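# Sweep lentils into scrap well, then set sponge down

## Task

Move every lentil from the counter into the scrap well without taking anything else off the counter, then release the yellow sponge so it rests entirely on open counter, clear of the well and touching nothing else. It fails if the gripper still bears most of the sponge's weight at the end, and nothing counts as done if it only stays in place because the robot holds it.

## Robot and tools

Robot: one six-joint arm with a two-finger parallel gripper. Every command is a single row of 9 numbers for that one arm: waist, shoulder, elbow, forearm roll, wrist pitch, wrist roll, then gripper position, gripper force_limit, gripper speed. Use this order only.

Joint numbers are absolute target angles in radians, in the same convention that the Joint positions line prints. Shoulder and wrist pitch are REVERSED relative to the URDF: their signs are flipped in commands, results and refusals. The stated ranges use URDF signs, so flip them for those two joints. URDF ranges: waist -3.491 to 3.491, shoulder -3.140 to 3.140, elbow -1.187 to 4.328, forearm roll -3.316 to 3.316, wrist pitch -3.140 to 3.140, wrist roll -3.927 to 3.927. Real ends may differ by up to 0.010. A target more than 0.010 beyond an end (and beyond the current angle) is refused; a target just past the real end is clipped, and "joint sent to its limit" may be printed.

Gripper numbers are each in [-1, 1] and are settings, not offsets. position: +1 fully open (140 mm gap), about -0.8 the pads touch, -1 closes until blocked. force_limit: roughly 14 N at -1, 60 N at 0, 107 N at +1. speed: roughly 30, 140, 250 mm/s at -1, 0, +1. Closing pushes the fingertips about 24 mm further out from the arm, so leave room above the counter. Fingertips extend about 33 mm past end_effector_position when closed, 9 mm when open.

Tools:
- execute_actions(actions): a list of actions; each action is up to 15 rows, each row run for one 1/30 s step, the last row repeated to fill 15 steps. An empty list just returns state and images.
- move(target, speed, blocking): target is one 9-number row of absolute joint angles plus gripper settings. All joints travel proportionally so they arrive together, usually tracing a curved hand path, taking 0.5 to 10 s. speed (0.01 to 2 rad/s, default 0.5) caps the joint with the longest travel. It does not avoid obstacles. Gripper values apply immediately. With blocking=false you get a result after 0.5 s; poll with wait(0) and call wait or stop before sending any other motion. The extra "move:" line reports the outcome (done, off_target, moving, held, fault), limits=held or none, and the joint furthest from target.
- wait(seconds): 0 to 10; holds the last command, lets a running move continue.
- stop(): brakes a running move; needs stopping distance; fingers keep moving.
- zoom_image(camera, region): region [x0, y0, x1, y1] in pixels, at most 504x504, from cam_head_left, cam_head_right, cam_high, cam_low (896x504) or cam_wrist (616x616).
- finished_scene(scene): ends the current scene with its number; irreversible, so only call once the goal is stable with the sponge released.

Frame: origin on the tabletop under the arm base, +z up, +y to the left when facing +x. The base may be tilted. end_effector_position is in metres (point between closed pads); end_effector_quat_wxyz is orientation. The gripper fingers point along its own +z and open along its y. Reported hand position gets less accurate at long reach.

Reading results: Joint positions and Joint velocities follow the joint order above. Joint targets shows what the joints are currently driven toward; to keep a joint still, resend that value. Step readings list positions at some steps, HELD marking steps that were throttled. "joint command not followed" means the clearance check altered targets (mounts and posts count as the arm). object_status: 0 moving, 1 blocked while opening, 2 blocked while closing (a grip), 3 reached position or pads met (thin items may still be held). position_measured is in counts: 3 open, 230 pads touching. Flange force is the outside force at the gripper, includes held weight, and is noisy, especially after sudden stops; "no reading" means no estimate.

Motion limits: each joint target is kept within a lead of its measured angle (0.805 waist and shoulder, 0.966 elbow, 1.21 wrist joints), and targets that would jump the hand over 70 mm are scaled back, so long motions need several actions; an unfinished motion may need to be resent. Top target rates: 2.62, 2.62, 3.14, 3.93, 3.93, 3.93 rad/s, reached after 0.5 s.

Gripping: send position -1 and confirm object_status 2. Fingers stay stopped until the position changes by 0.01 or more, or the object slips. To squeeze harder while gripping, raise force_limit and toggle position between -1 and -0.98.

Avoid: the arm is stiff, so commanding even slightly into a firm surface can trigger a fault; fast contacts hit harder. Torque at load limits (139 N m for waist, shoulder, elbow; 34.8 for the three wrist joints, held weight included) or 150 N of outside force causes a 10 s stop that yields to contact and skips the rest of the call. Holding loads heats motors; heed MOTOR HOT before an OVER-TEMPERATURE FAULT brakes the arm. Occasional tugs on held items or pushes on loose ones can happen. Never knock or drop anything off the table, and avoid slams, drops and hard pushes. Move smoothly and economically. The robot keeps holding your last command while you compose replies.

Each tool is called after ">>>" by a JSON object that holds its "fn" and its "kwargs".

## Session

>>> {"fn": "execute_actions", "kwargs": {"actions": []}}

Scene clock: 0.00 s.
end_effector_position=(+0.7496, +0.1859, +0.1035) position_measured=3 object_status=3 end_effector_quat_wxyz=(-0.094, +0.659, +0.719, -0.199)
Joint names: [waist, shoulder, elbow, forearm roll, wrist pitch, wrist roll]
Joint positions: [ 0.655 -0.591  0.896  0.145  1.669  2.735]
Joint velocities: [ 0.    -0.    -0.    -0.001 -0.    -0.001]
Flange force (N, the push that the arm receives, along the gripper's own x y z axes): no reading
Joint targets: [0.655 -0.591 0.896 0.145 1.669 2.735]

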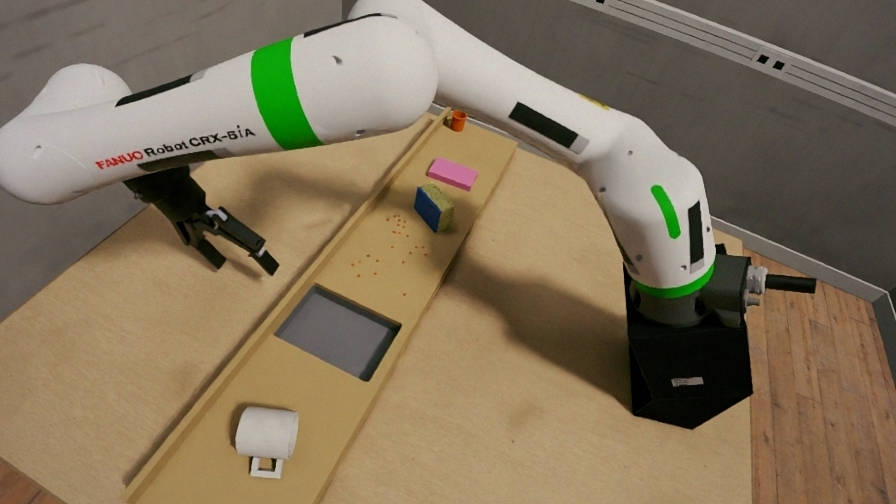

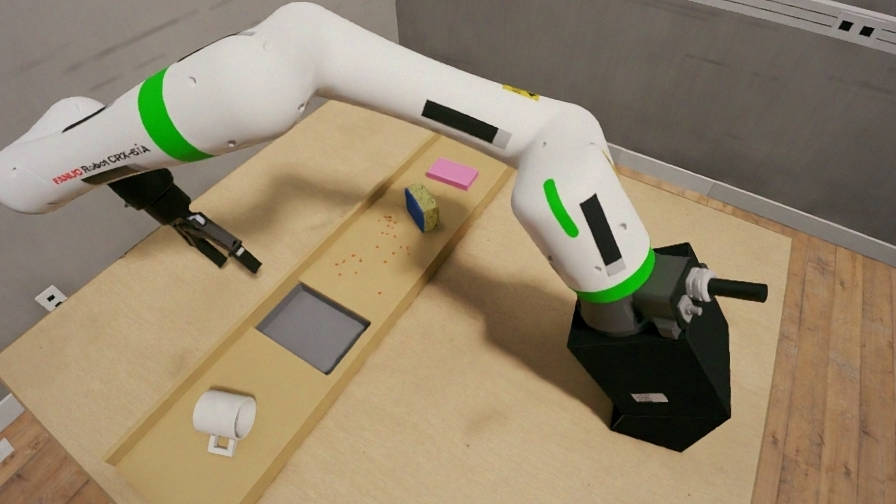

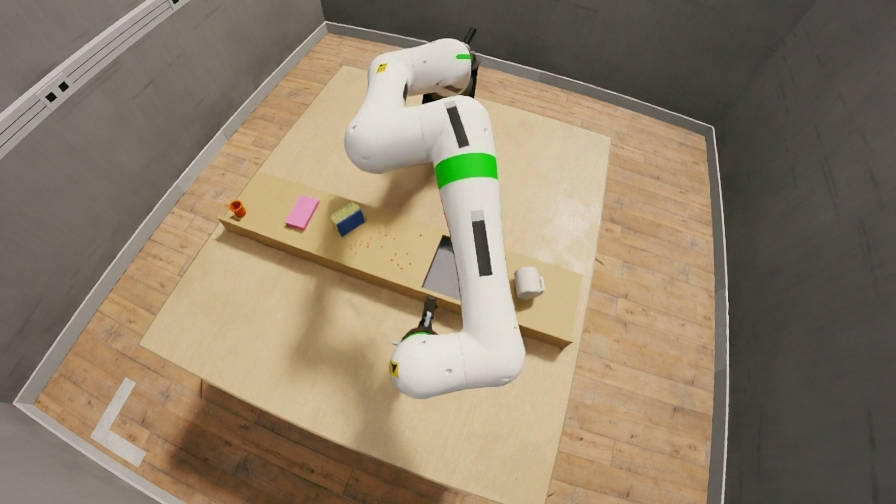

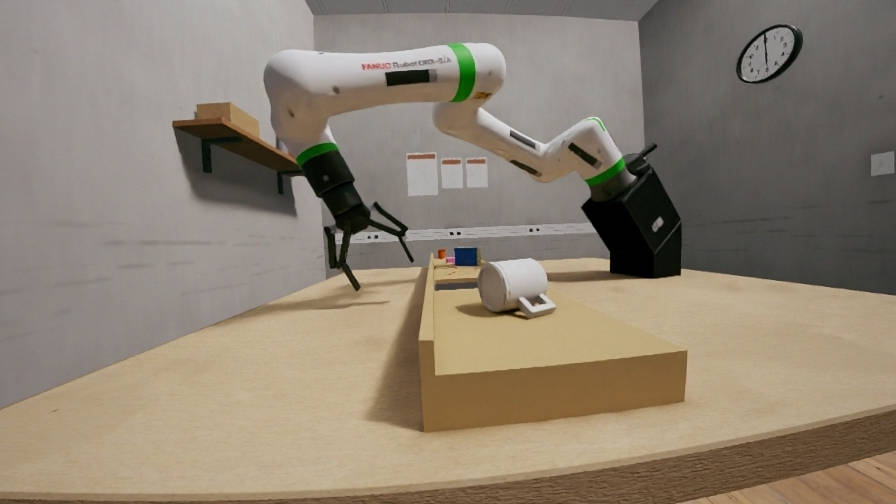

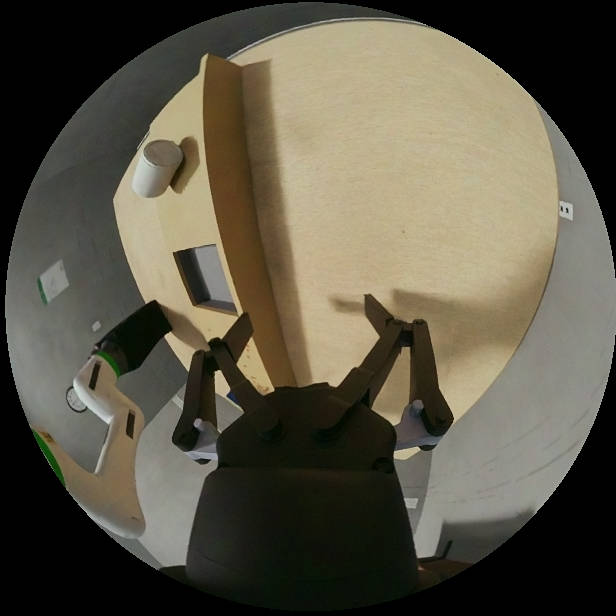

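>>> {"fn": "move", "kwargs": {"target": [0.655,-0.3,0.896,0,1.669,3.1416,1,0,0]}}

>>> {"fn": "move", "kwargs": {"target": [0,-0.1,0.5,0,1.4,3.1416,1,0,0]}}

Scene clock: 1.67 s.
end_effector_position=(+0.7990, +0.2281, +0.2857) position_measured=3 object_status=3 end_effector_quat_wxyz=(-0.119, +0.528, +0.840, -0.017)
Joint names: [waist, shoulder, elbow, forearm roll, wrist pitch, wrist roll]
Joint positions: [ 0.655 -0.3    0.896 -0.     1.669  3.142]
Joint velocities: [ 0.    -0.     0.    -0.002 -0.001  0.   ]
Flange force (N, the push that the arm receives, along the gripper's own x y z axes): no reading
Joint targets: [0.655 -0.300 0.896 0.000 1.669 3.142]
move: done; limits=none; farthest joint: the waist, 0.000 radians from its target (0.000 radians at the start)

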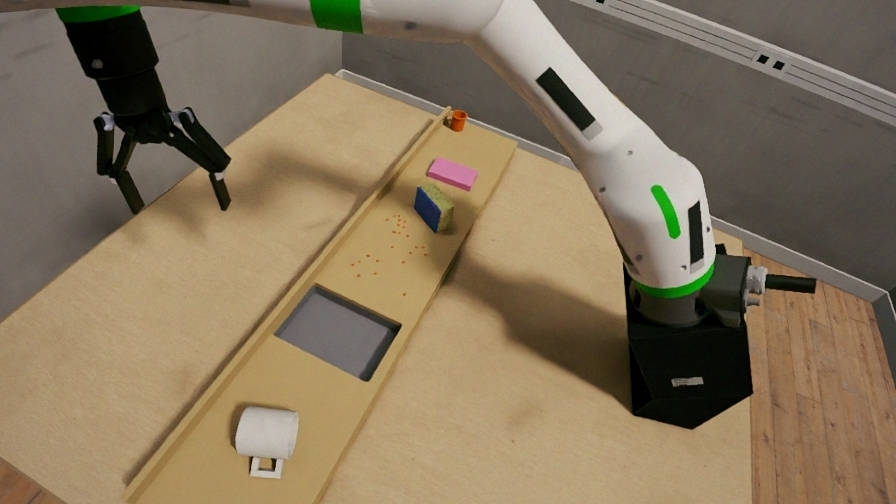

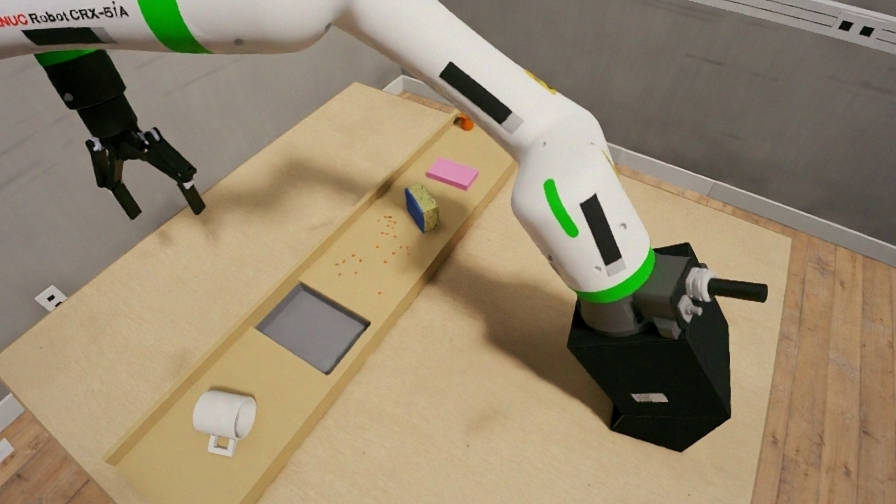

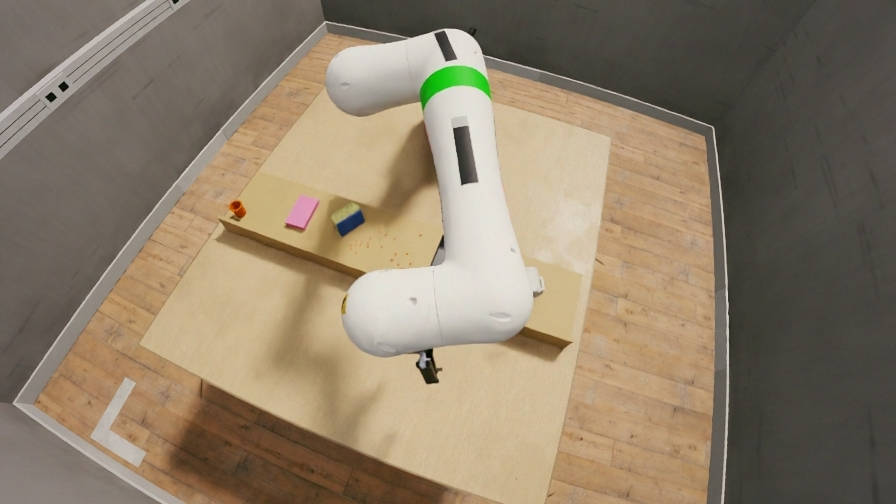

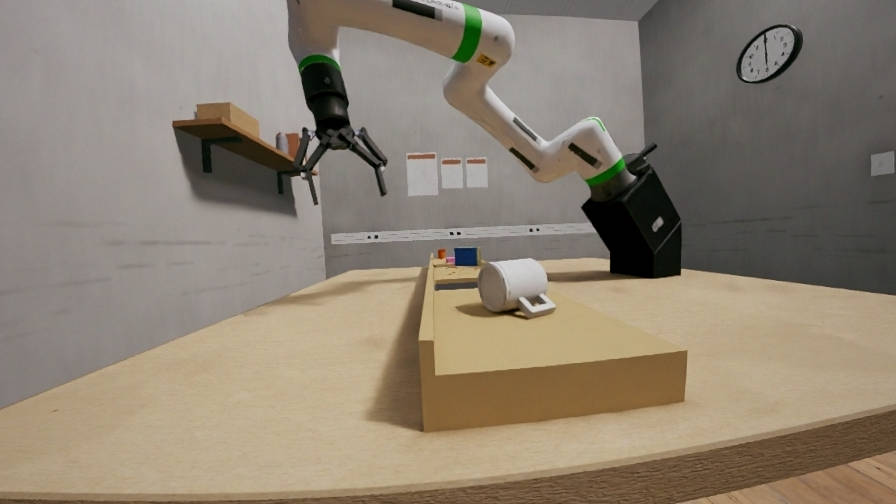

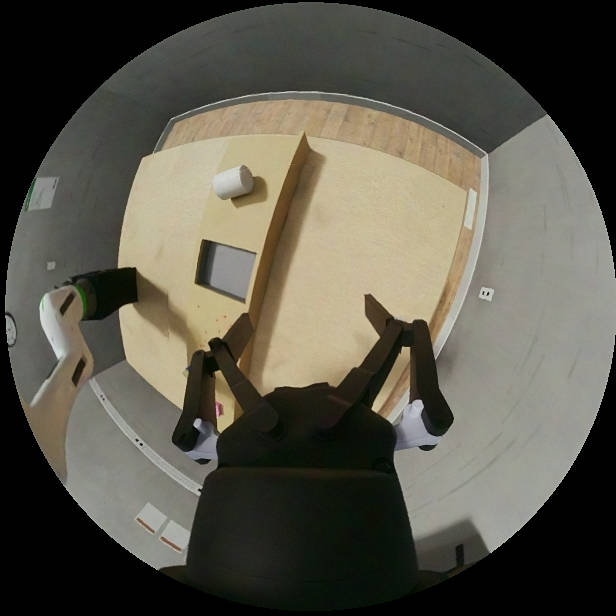

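Scene clock: 3.40 s.
end_effector_position=(+0.7663, -0.1943, +0.3223) position_measured=3 object_status=3 end_effector_quat_wxyz=(+0.048, +0.734, +0.669, -0.106)
Joint names: [waist, shoulder, elbow, forearm roll, wrist pitch, wrist roll]
Joint positions: [ 0.    -0.1    0.5    0.     1.4    3.142]
Joint velocities: [-0.    -0.001 -0.    -0.002 -0.002  0.   ]
Flange force (N, the push that the arm receives, along the gripper's own x y z axes): [3.2 -12.3 0.6]
Joint targets: [0.000 -0.100 0.500 0.000 1.400 3.142]
move: done; limits=none; farthest joint: the waist, 0.000 radians from its target (0.655 radians at the start)

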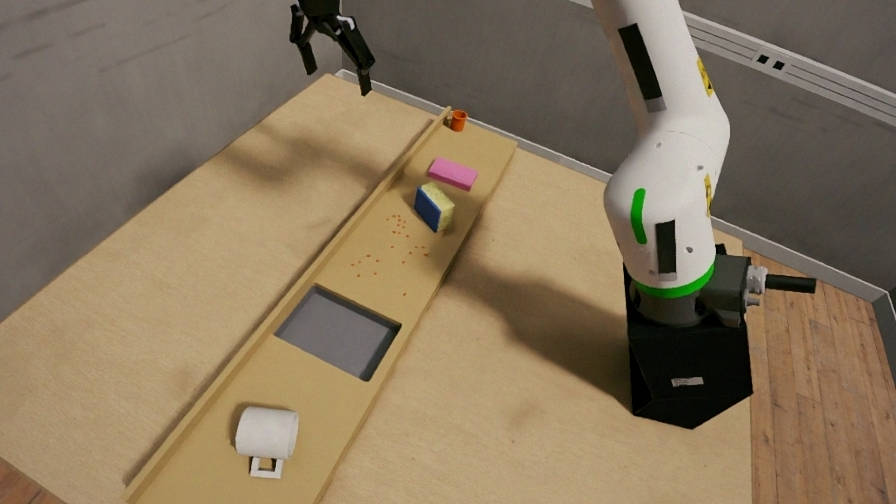

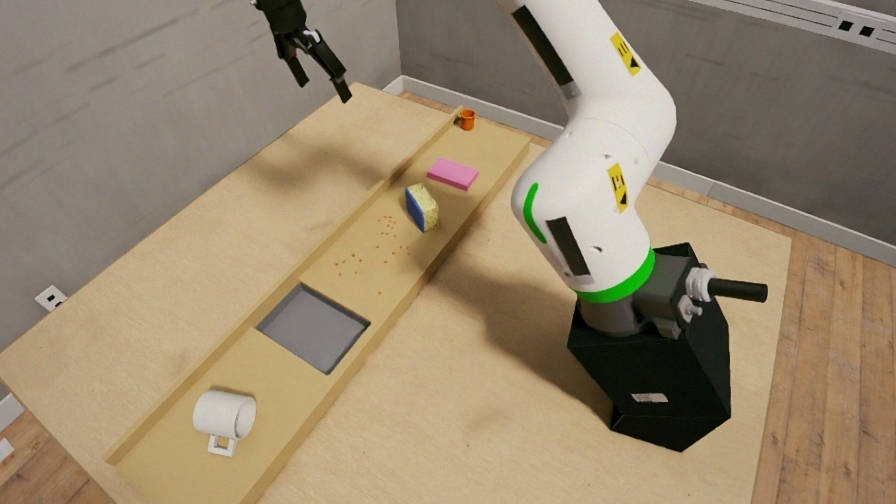

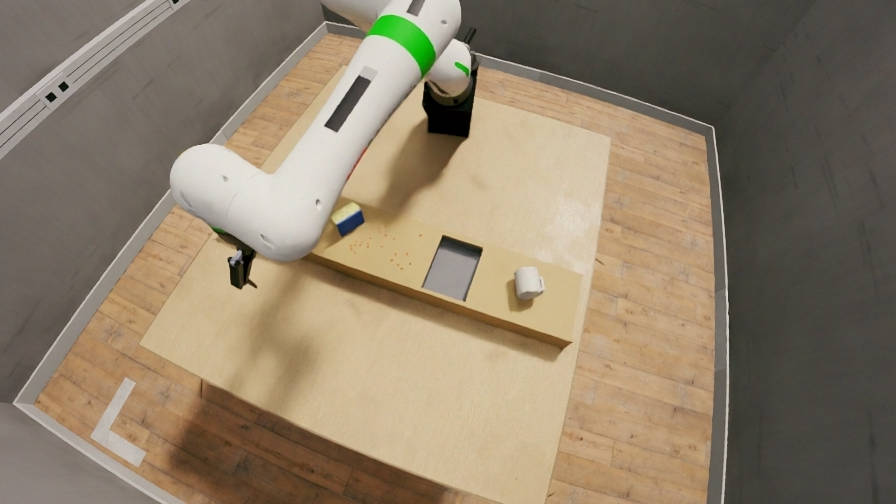

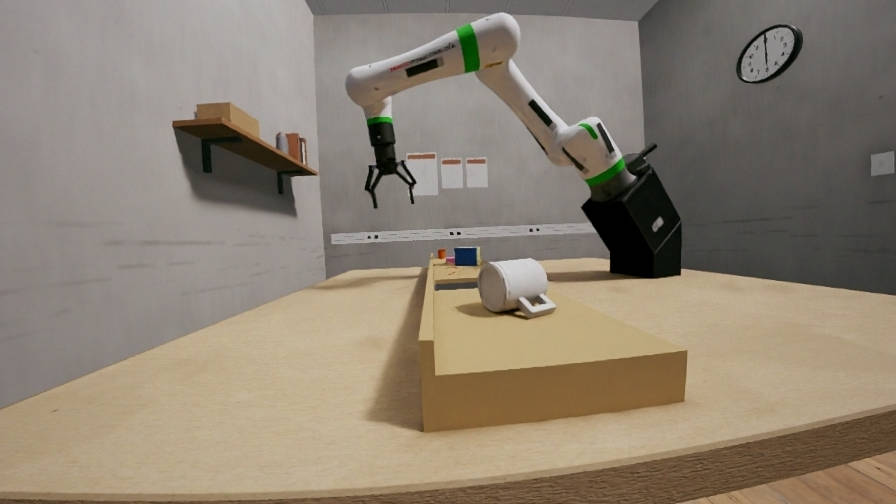

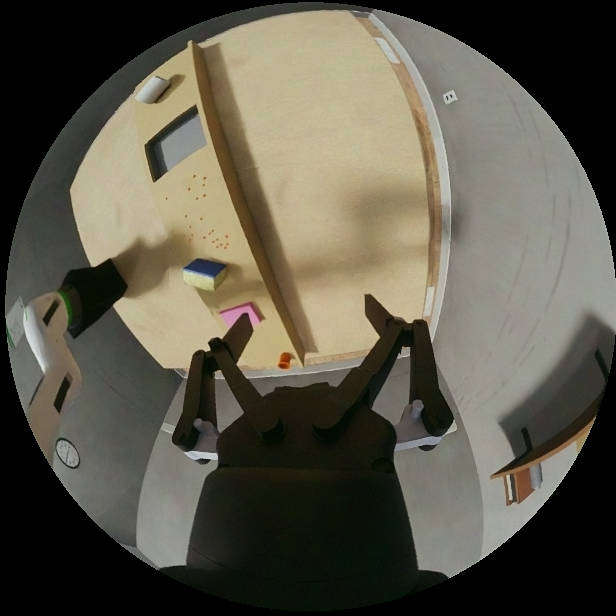

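>>> {"fn": "move", "kwargs": {"target": [0.36,0.48,-0.406,0,0.97,2.94,1,0,0], "speed": 0.8}}

Scene clock: 5.57 s.
end_effector_position=(+0.5645, -0.0176, +0.2495) position_measured=3 object_status=3 end_effector_quat_wxyz=(-0.000, +0.707, +0.707, -0.001)
Joint names: [waist, shoulder, elbow, forearm roll, wrist pitch, wrist roll]
Joint positions: [ 0.36   0.48  -0.406 -0.     0.97   2.94 ]
Joint velocities: [ 0.    -0.002 -0.    -0.001  0.001  0.   ]
Flange force (N, the push that the arm receives, along the gripper's own x y z axes): [0.3 -6.2 -1.2]
Joint targets: [0.360 0.480 -0.406 0.000 0.970 2.940]
move: done; limits=none; farthest joint: the waist, 0.000 radians from its target (0.360 radians at the start)

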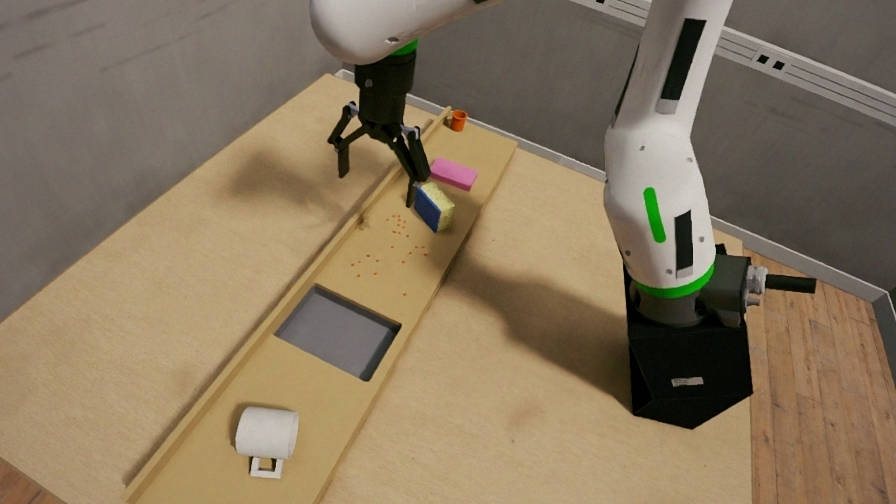

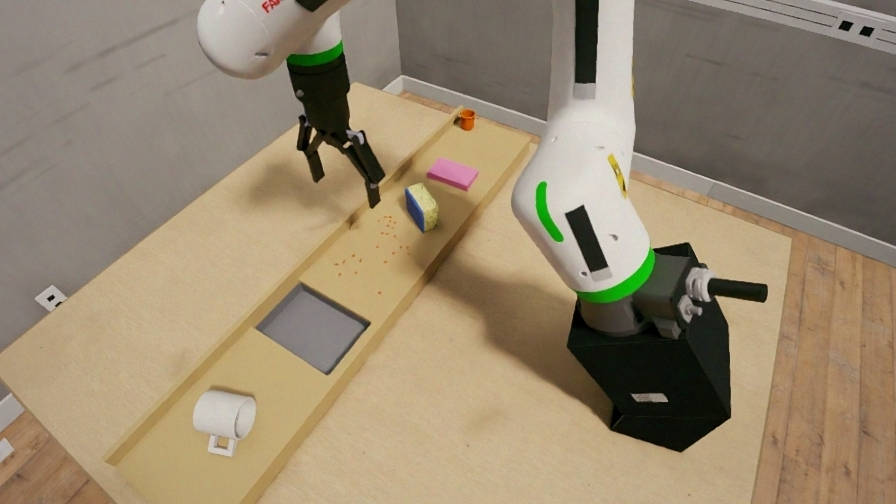

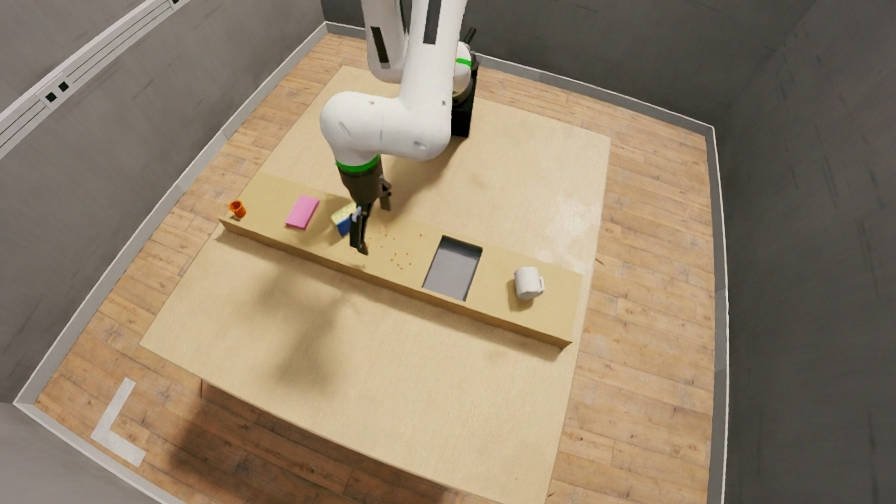

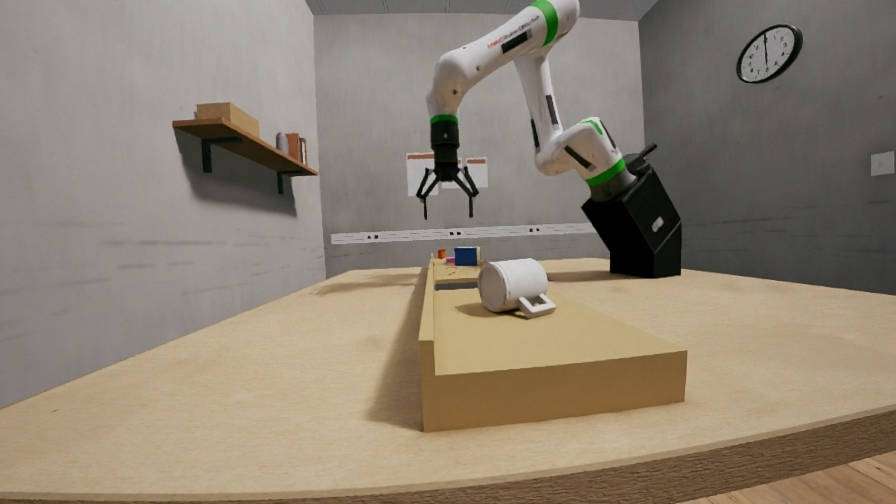

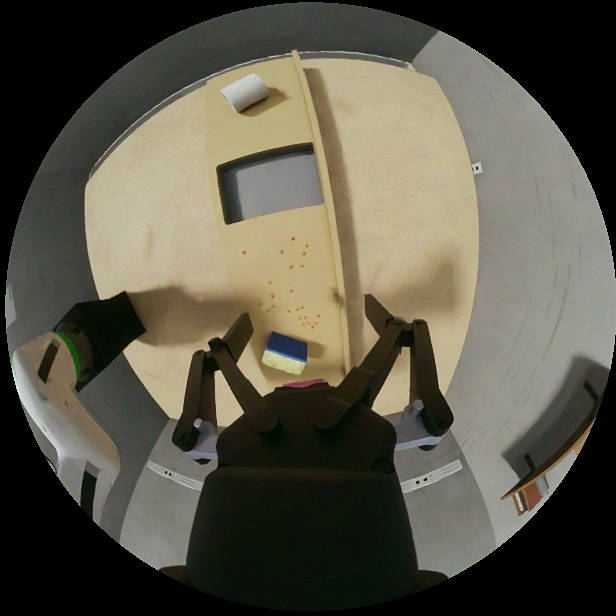

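>>> {"fn": "move", "kwargs": {"target": [0.001,0.294,-0.437,-0.308,0.8085,1.42,0.4,-0.6,0], "speed": 1}}

Scene clock: 8.03 s.
end_effector_position=(+0.5188, -0.1208, +0.1696) position_measured=78 object_status=3 end_effector_quat_wxyz=(+0.000, +0.975, -0.224, -0.000)
Joint names: [waist, shoulder, elbow, forearm roll, wrist pitch, wrist roll]
Joint positions: [ 0.001  0.294 -0.437 -0.308  0.809  1.42 ]
Joint velocities: [ 0.  0.  0. -0. -0. -0.]
Flange force (N, the push that the arm receives, along the gripper's own x y z axes): [-8.8 -4.8 -3.9]
Joint targets: [0.001 0.294 -0.437 -0.308 0.808 1.420]
move: done; limits=none; farthest joint: the waist, 0.000 radians from its target (0.359 radians at the start)

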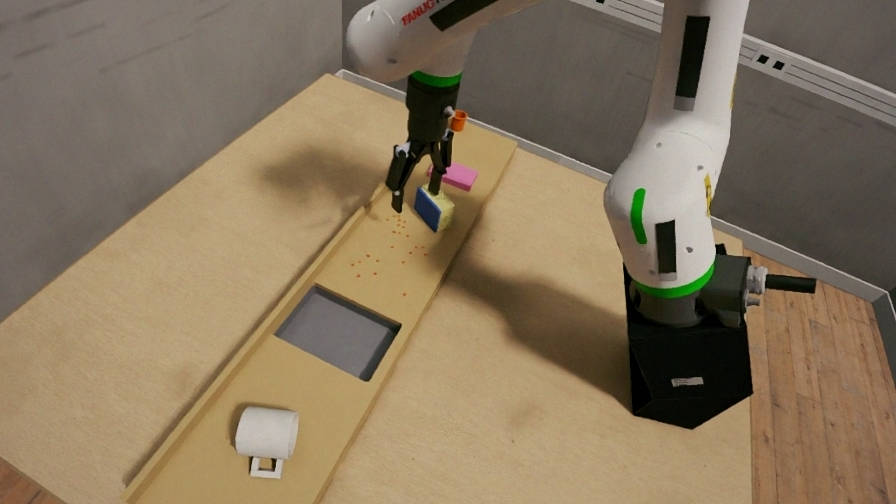

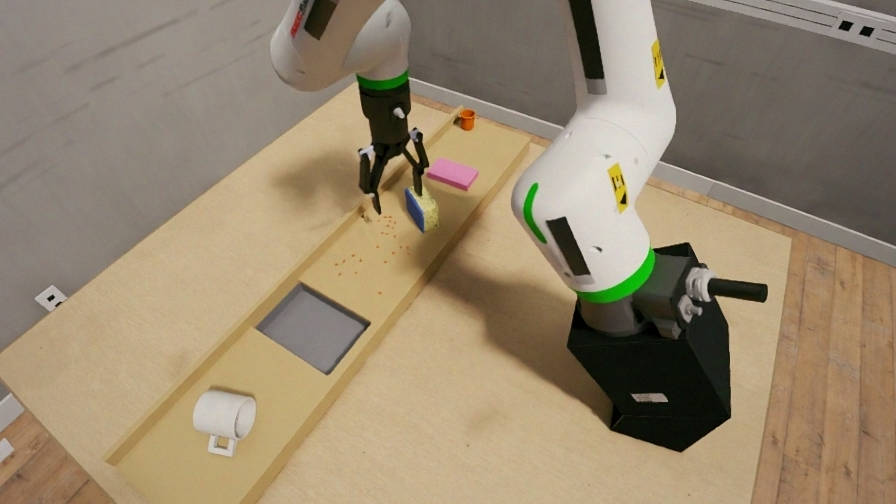

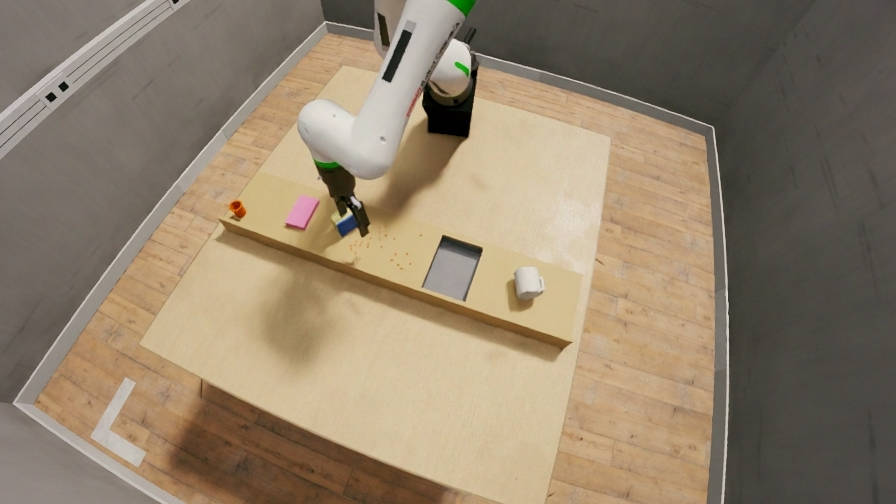

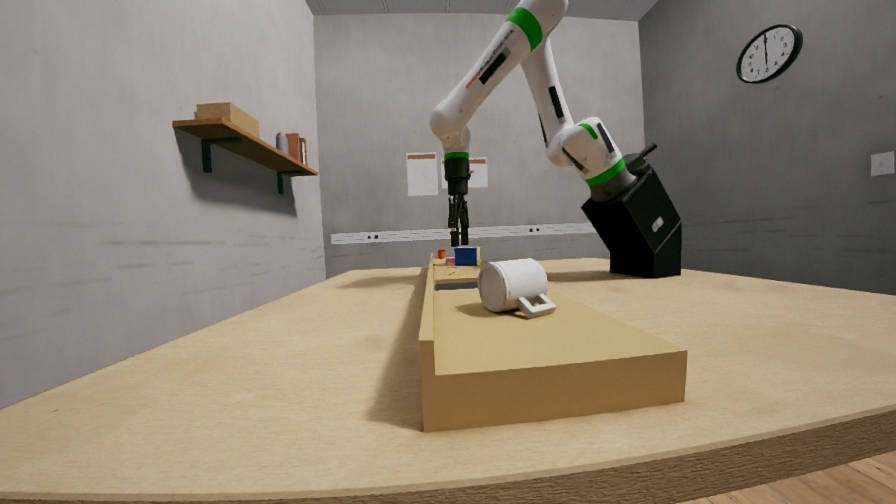

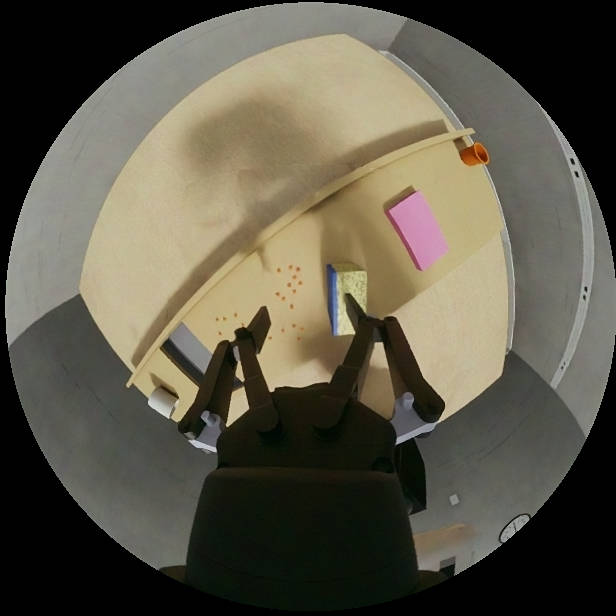

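>>> {"fn": "move", "kwargs": {"target": [-0.164,0.27,-0.4326,-0.434,0.85,1.545,0.4,-0.6,0]}}

>>> {"fn": "move", "kwargs": {"target": [-0.133,0.171,-0.4304,-0.4495,0.7487,1.555,0.4,-0.6,0], "speed": 0.15}}

Scene clock: 9.17 s.
end_effector_position=(+0.4885, -0.1599, +0.1739) position_measured=78 object_status=3 end_effector_quat_wxyz=(-0.001, +0.963, -0.269, -0.000)
Joint names: [waist, shoulder, elbow, forearm roll, wrist pitch, wrist roll]
Joint positions: [-0.164  0.27  -0.433 -0.434  0.85   1.545]
Joint velocities: [-0.    -0.001 -0.    -0.     0.004  0.001]
Flange force (N, the push that the arm receives, along the gripper's own x y z axes): [-7.3 -1.4 -3.9]
Joint targets: [-0.164 0.270 -0.433 -0.434 0.850 1.545]
move: done; limits=none; farthest joint: the waist, 0.000 radians from its target (0.165 radians at the start)

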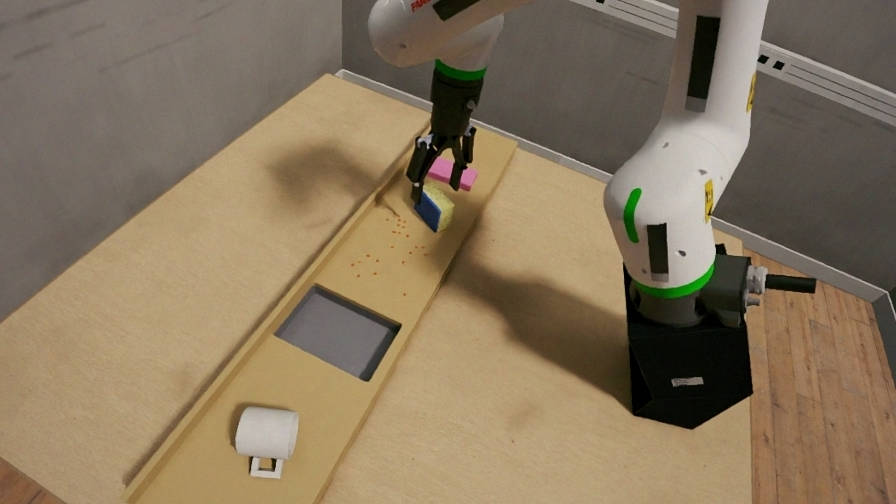

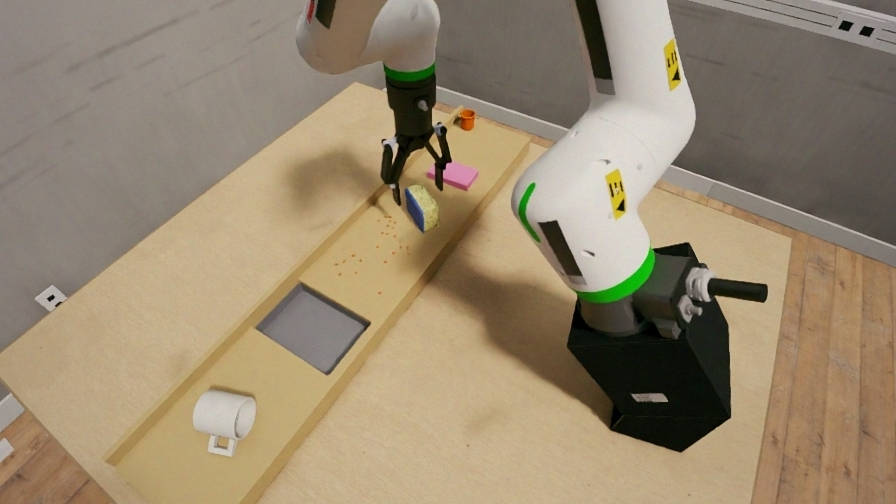

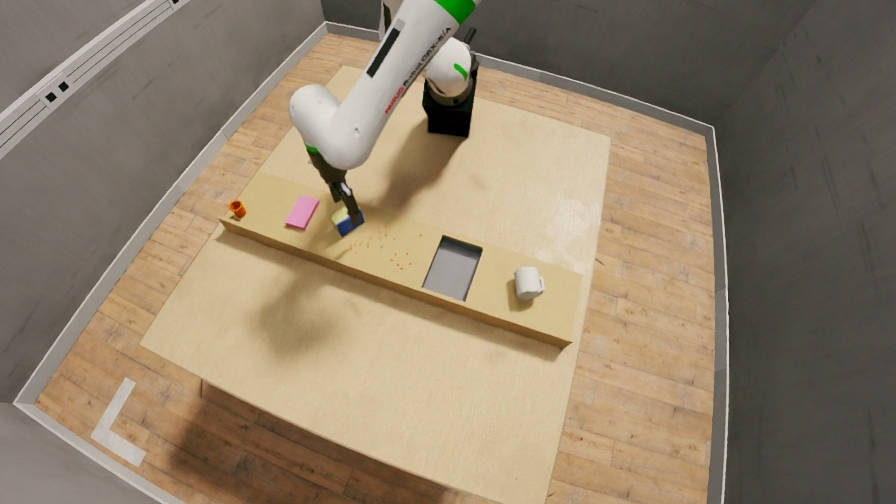

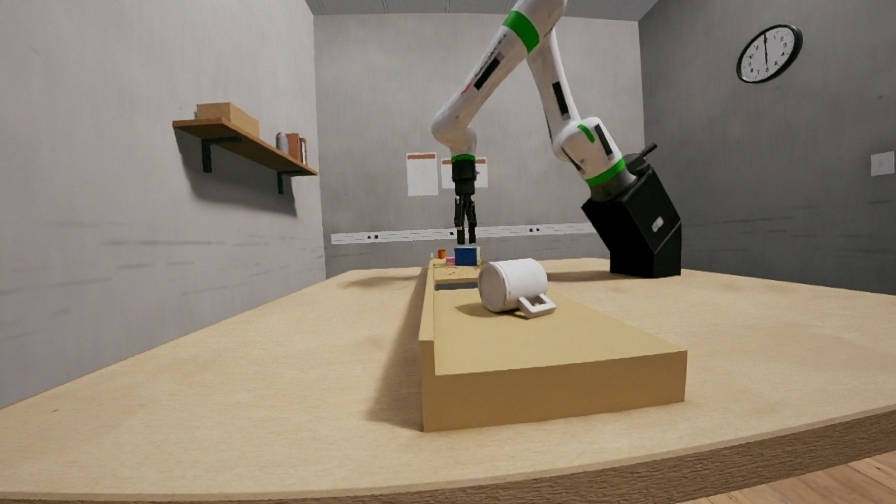

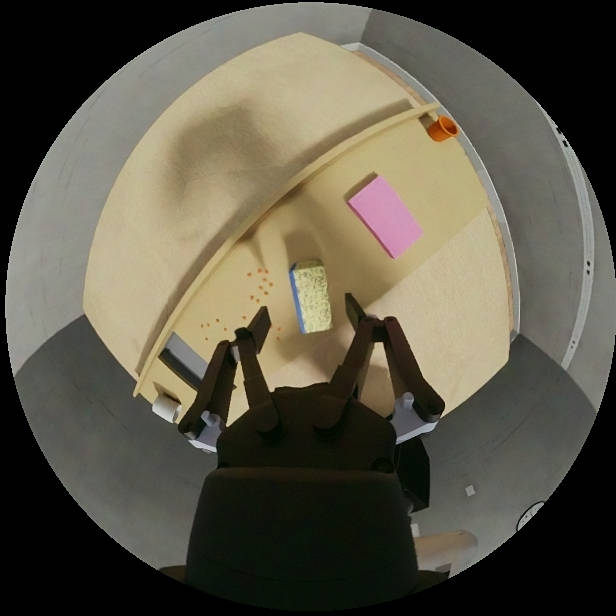

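Scene clock: 10.17 s.
end_effector_position=(+0.4925, -0.1650, +0.1295) position_measured=78 object_status=3 end_effector_quat_wxyz=(+0.000, +0.962, -0.272, -0.000)
Joint names: [waist, shoulder, elbow, forearm roll, wrist pitch, wrist roll]
Joint positions: [-0.133  0.171 -0.43  -0.45   0.749  1.555]
Joint velocities: [-0.    -0.     0.    -0.002 -0.001  0.001]
Flange force (N, the push that the arm receives, along the gripper's own x y z axes): [-6.7 -2.2 -5.5]
Joint targets: [-0.133 0.171 -0.430 -0.450 0.749 1.555]
move: done; limits=none; farthest joint: the waist, 0.000 radians from its target (0.031 radians at the start)

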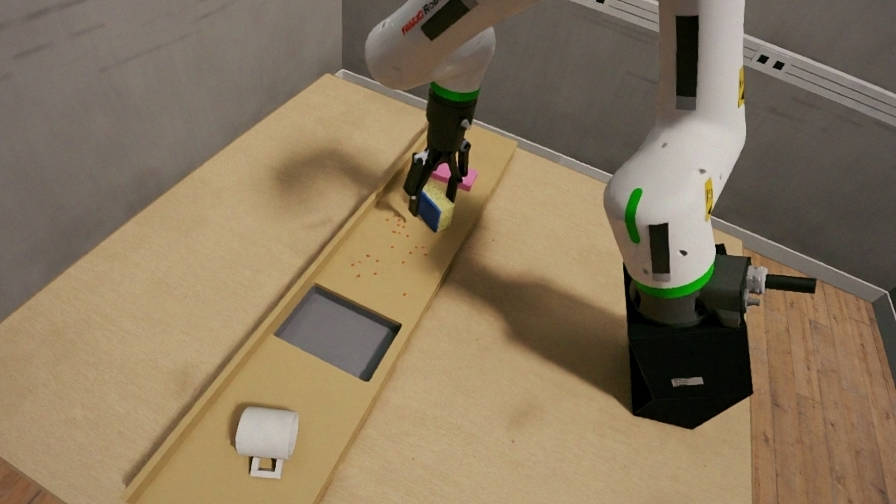

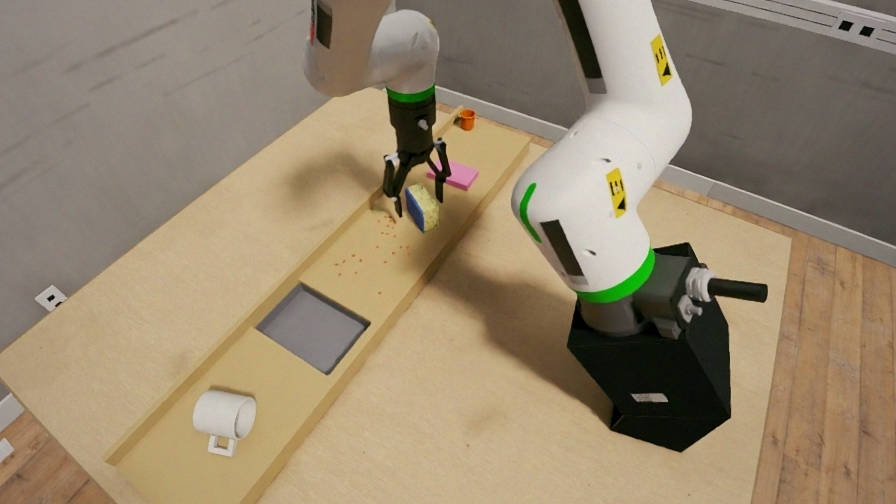

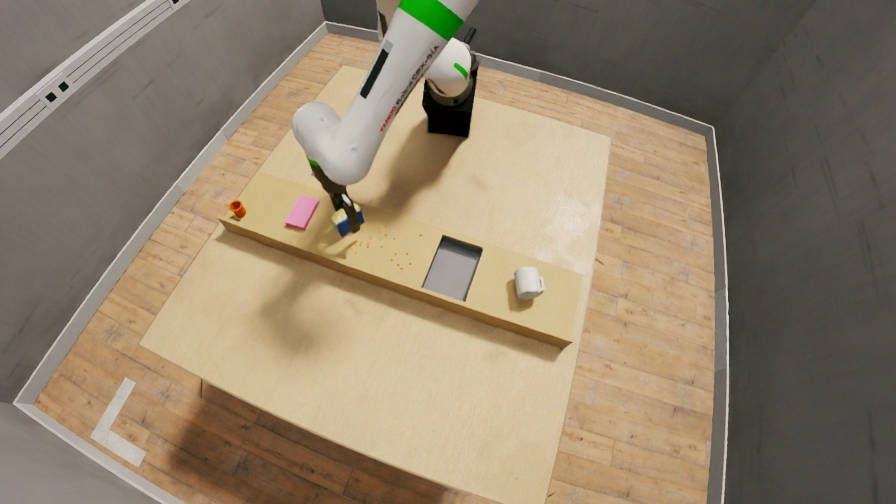

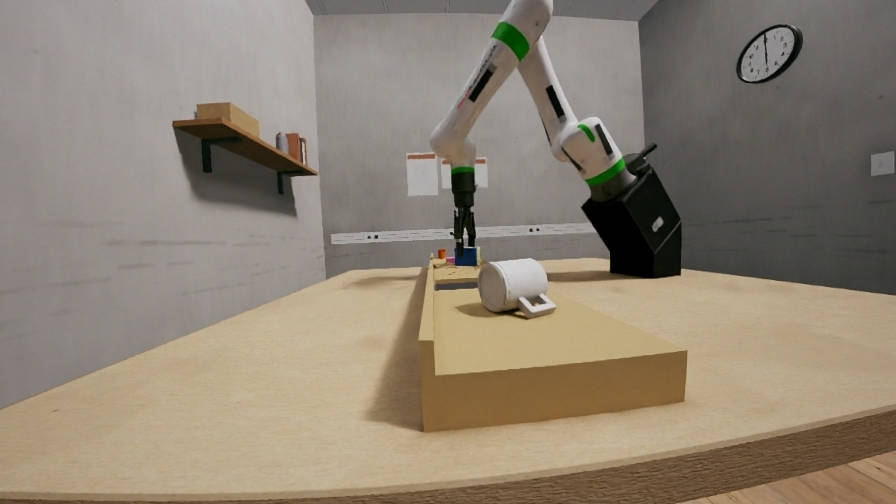

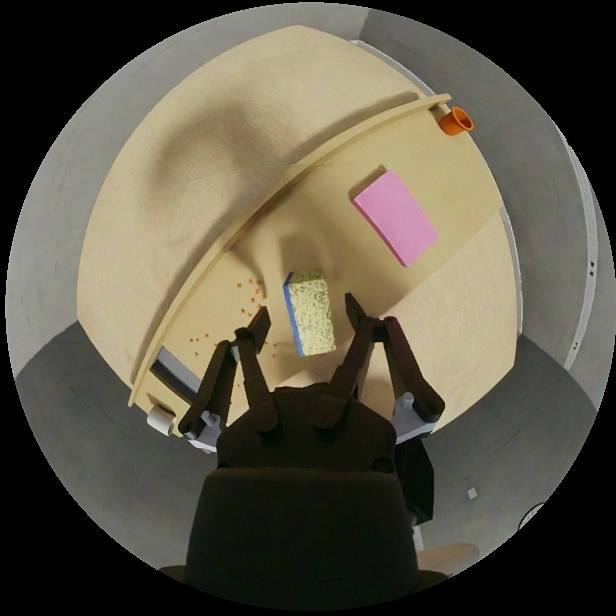

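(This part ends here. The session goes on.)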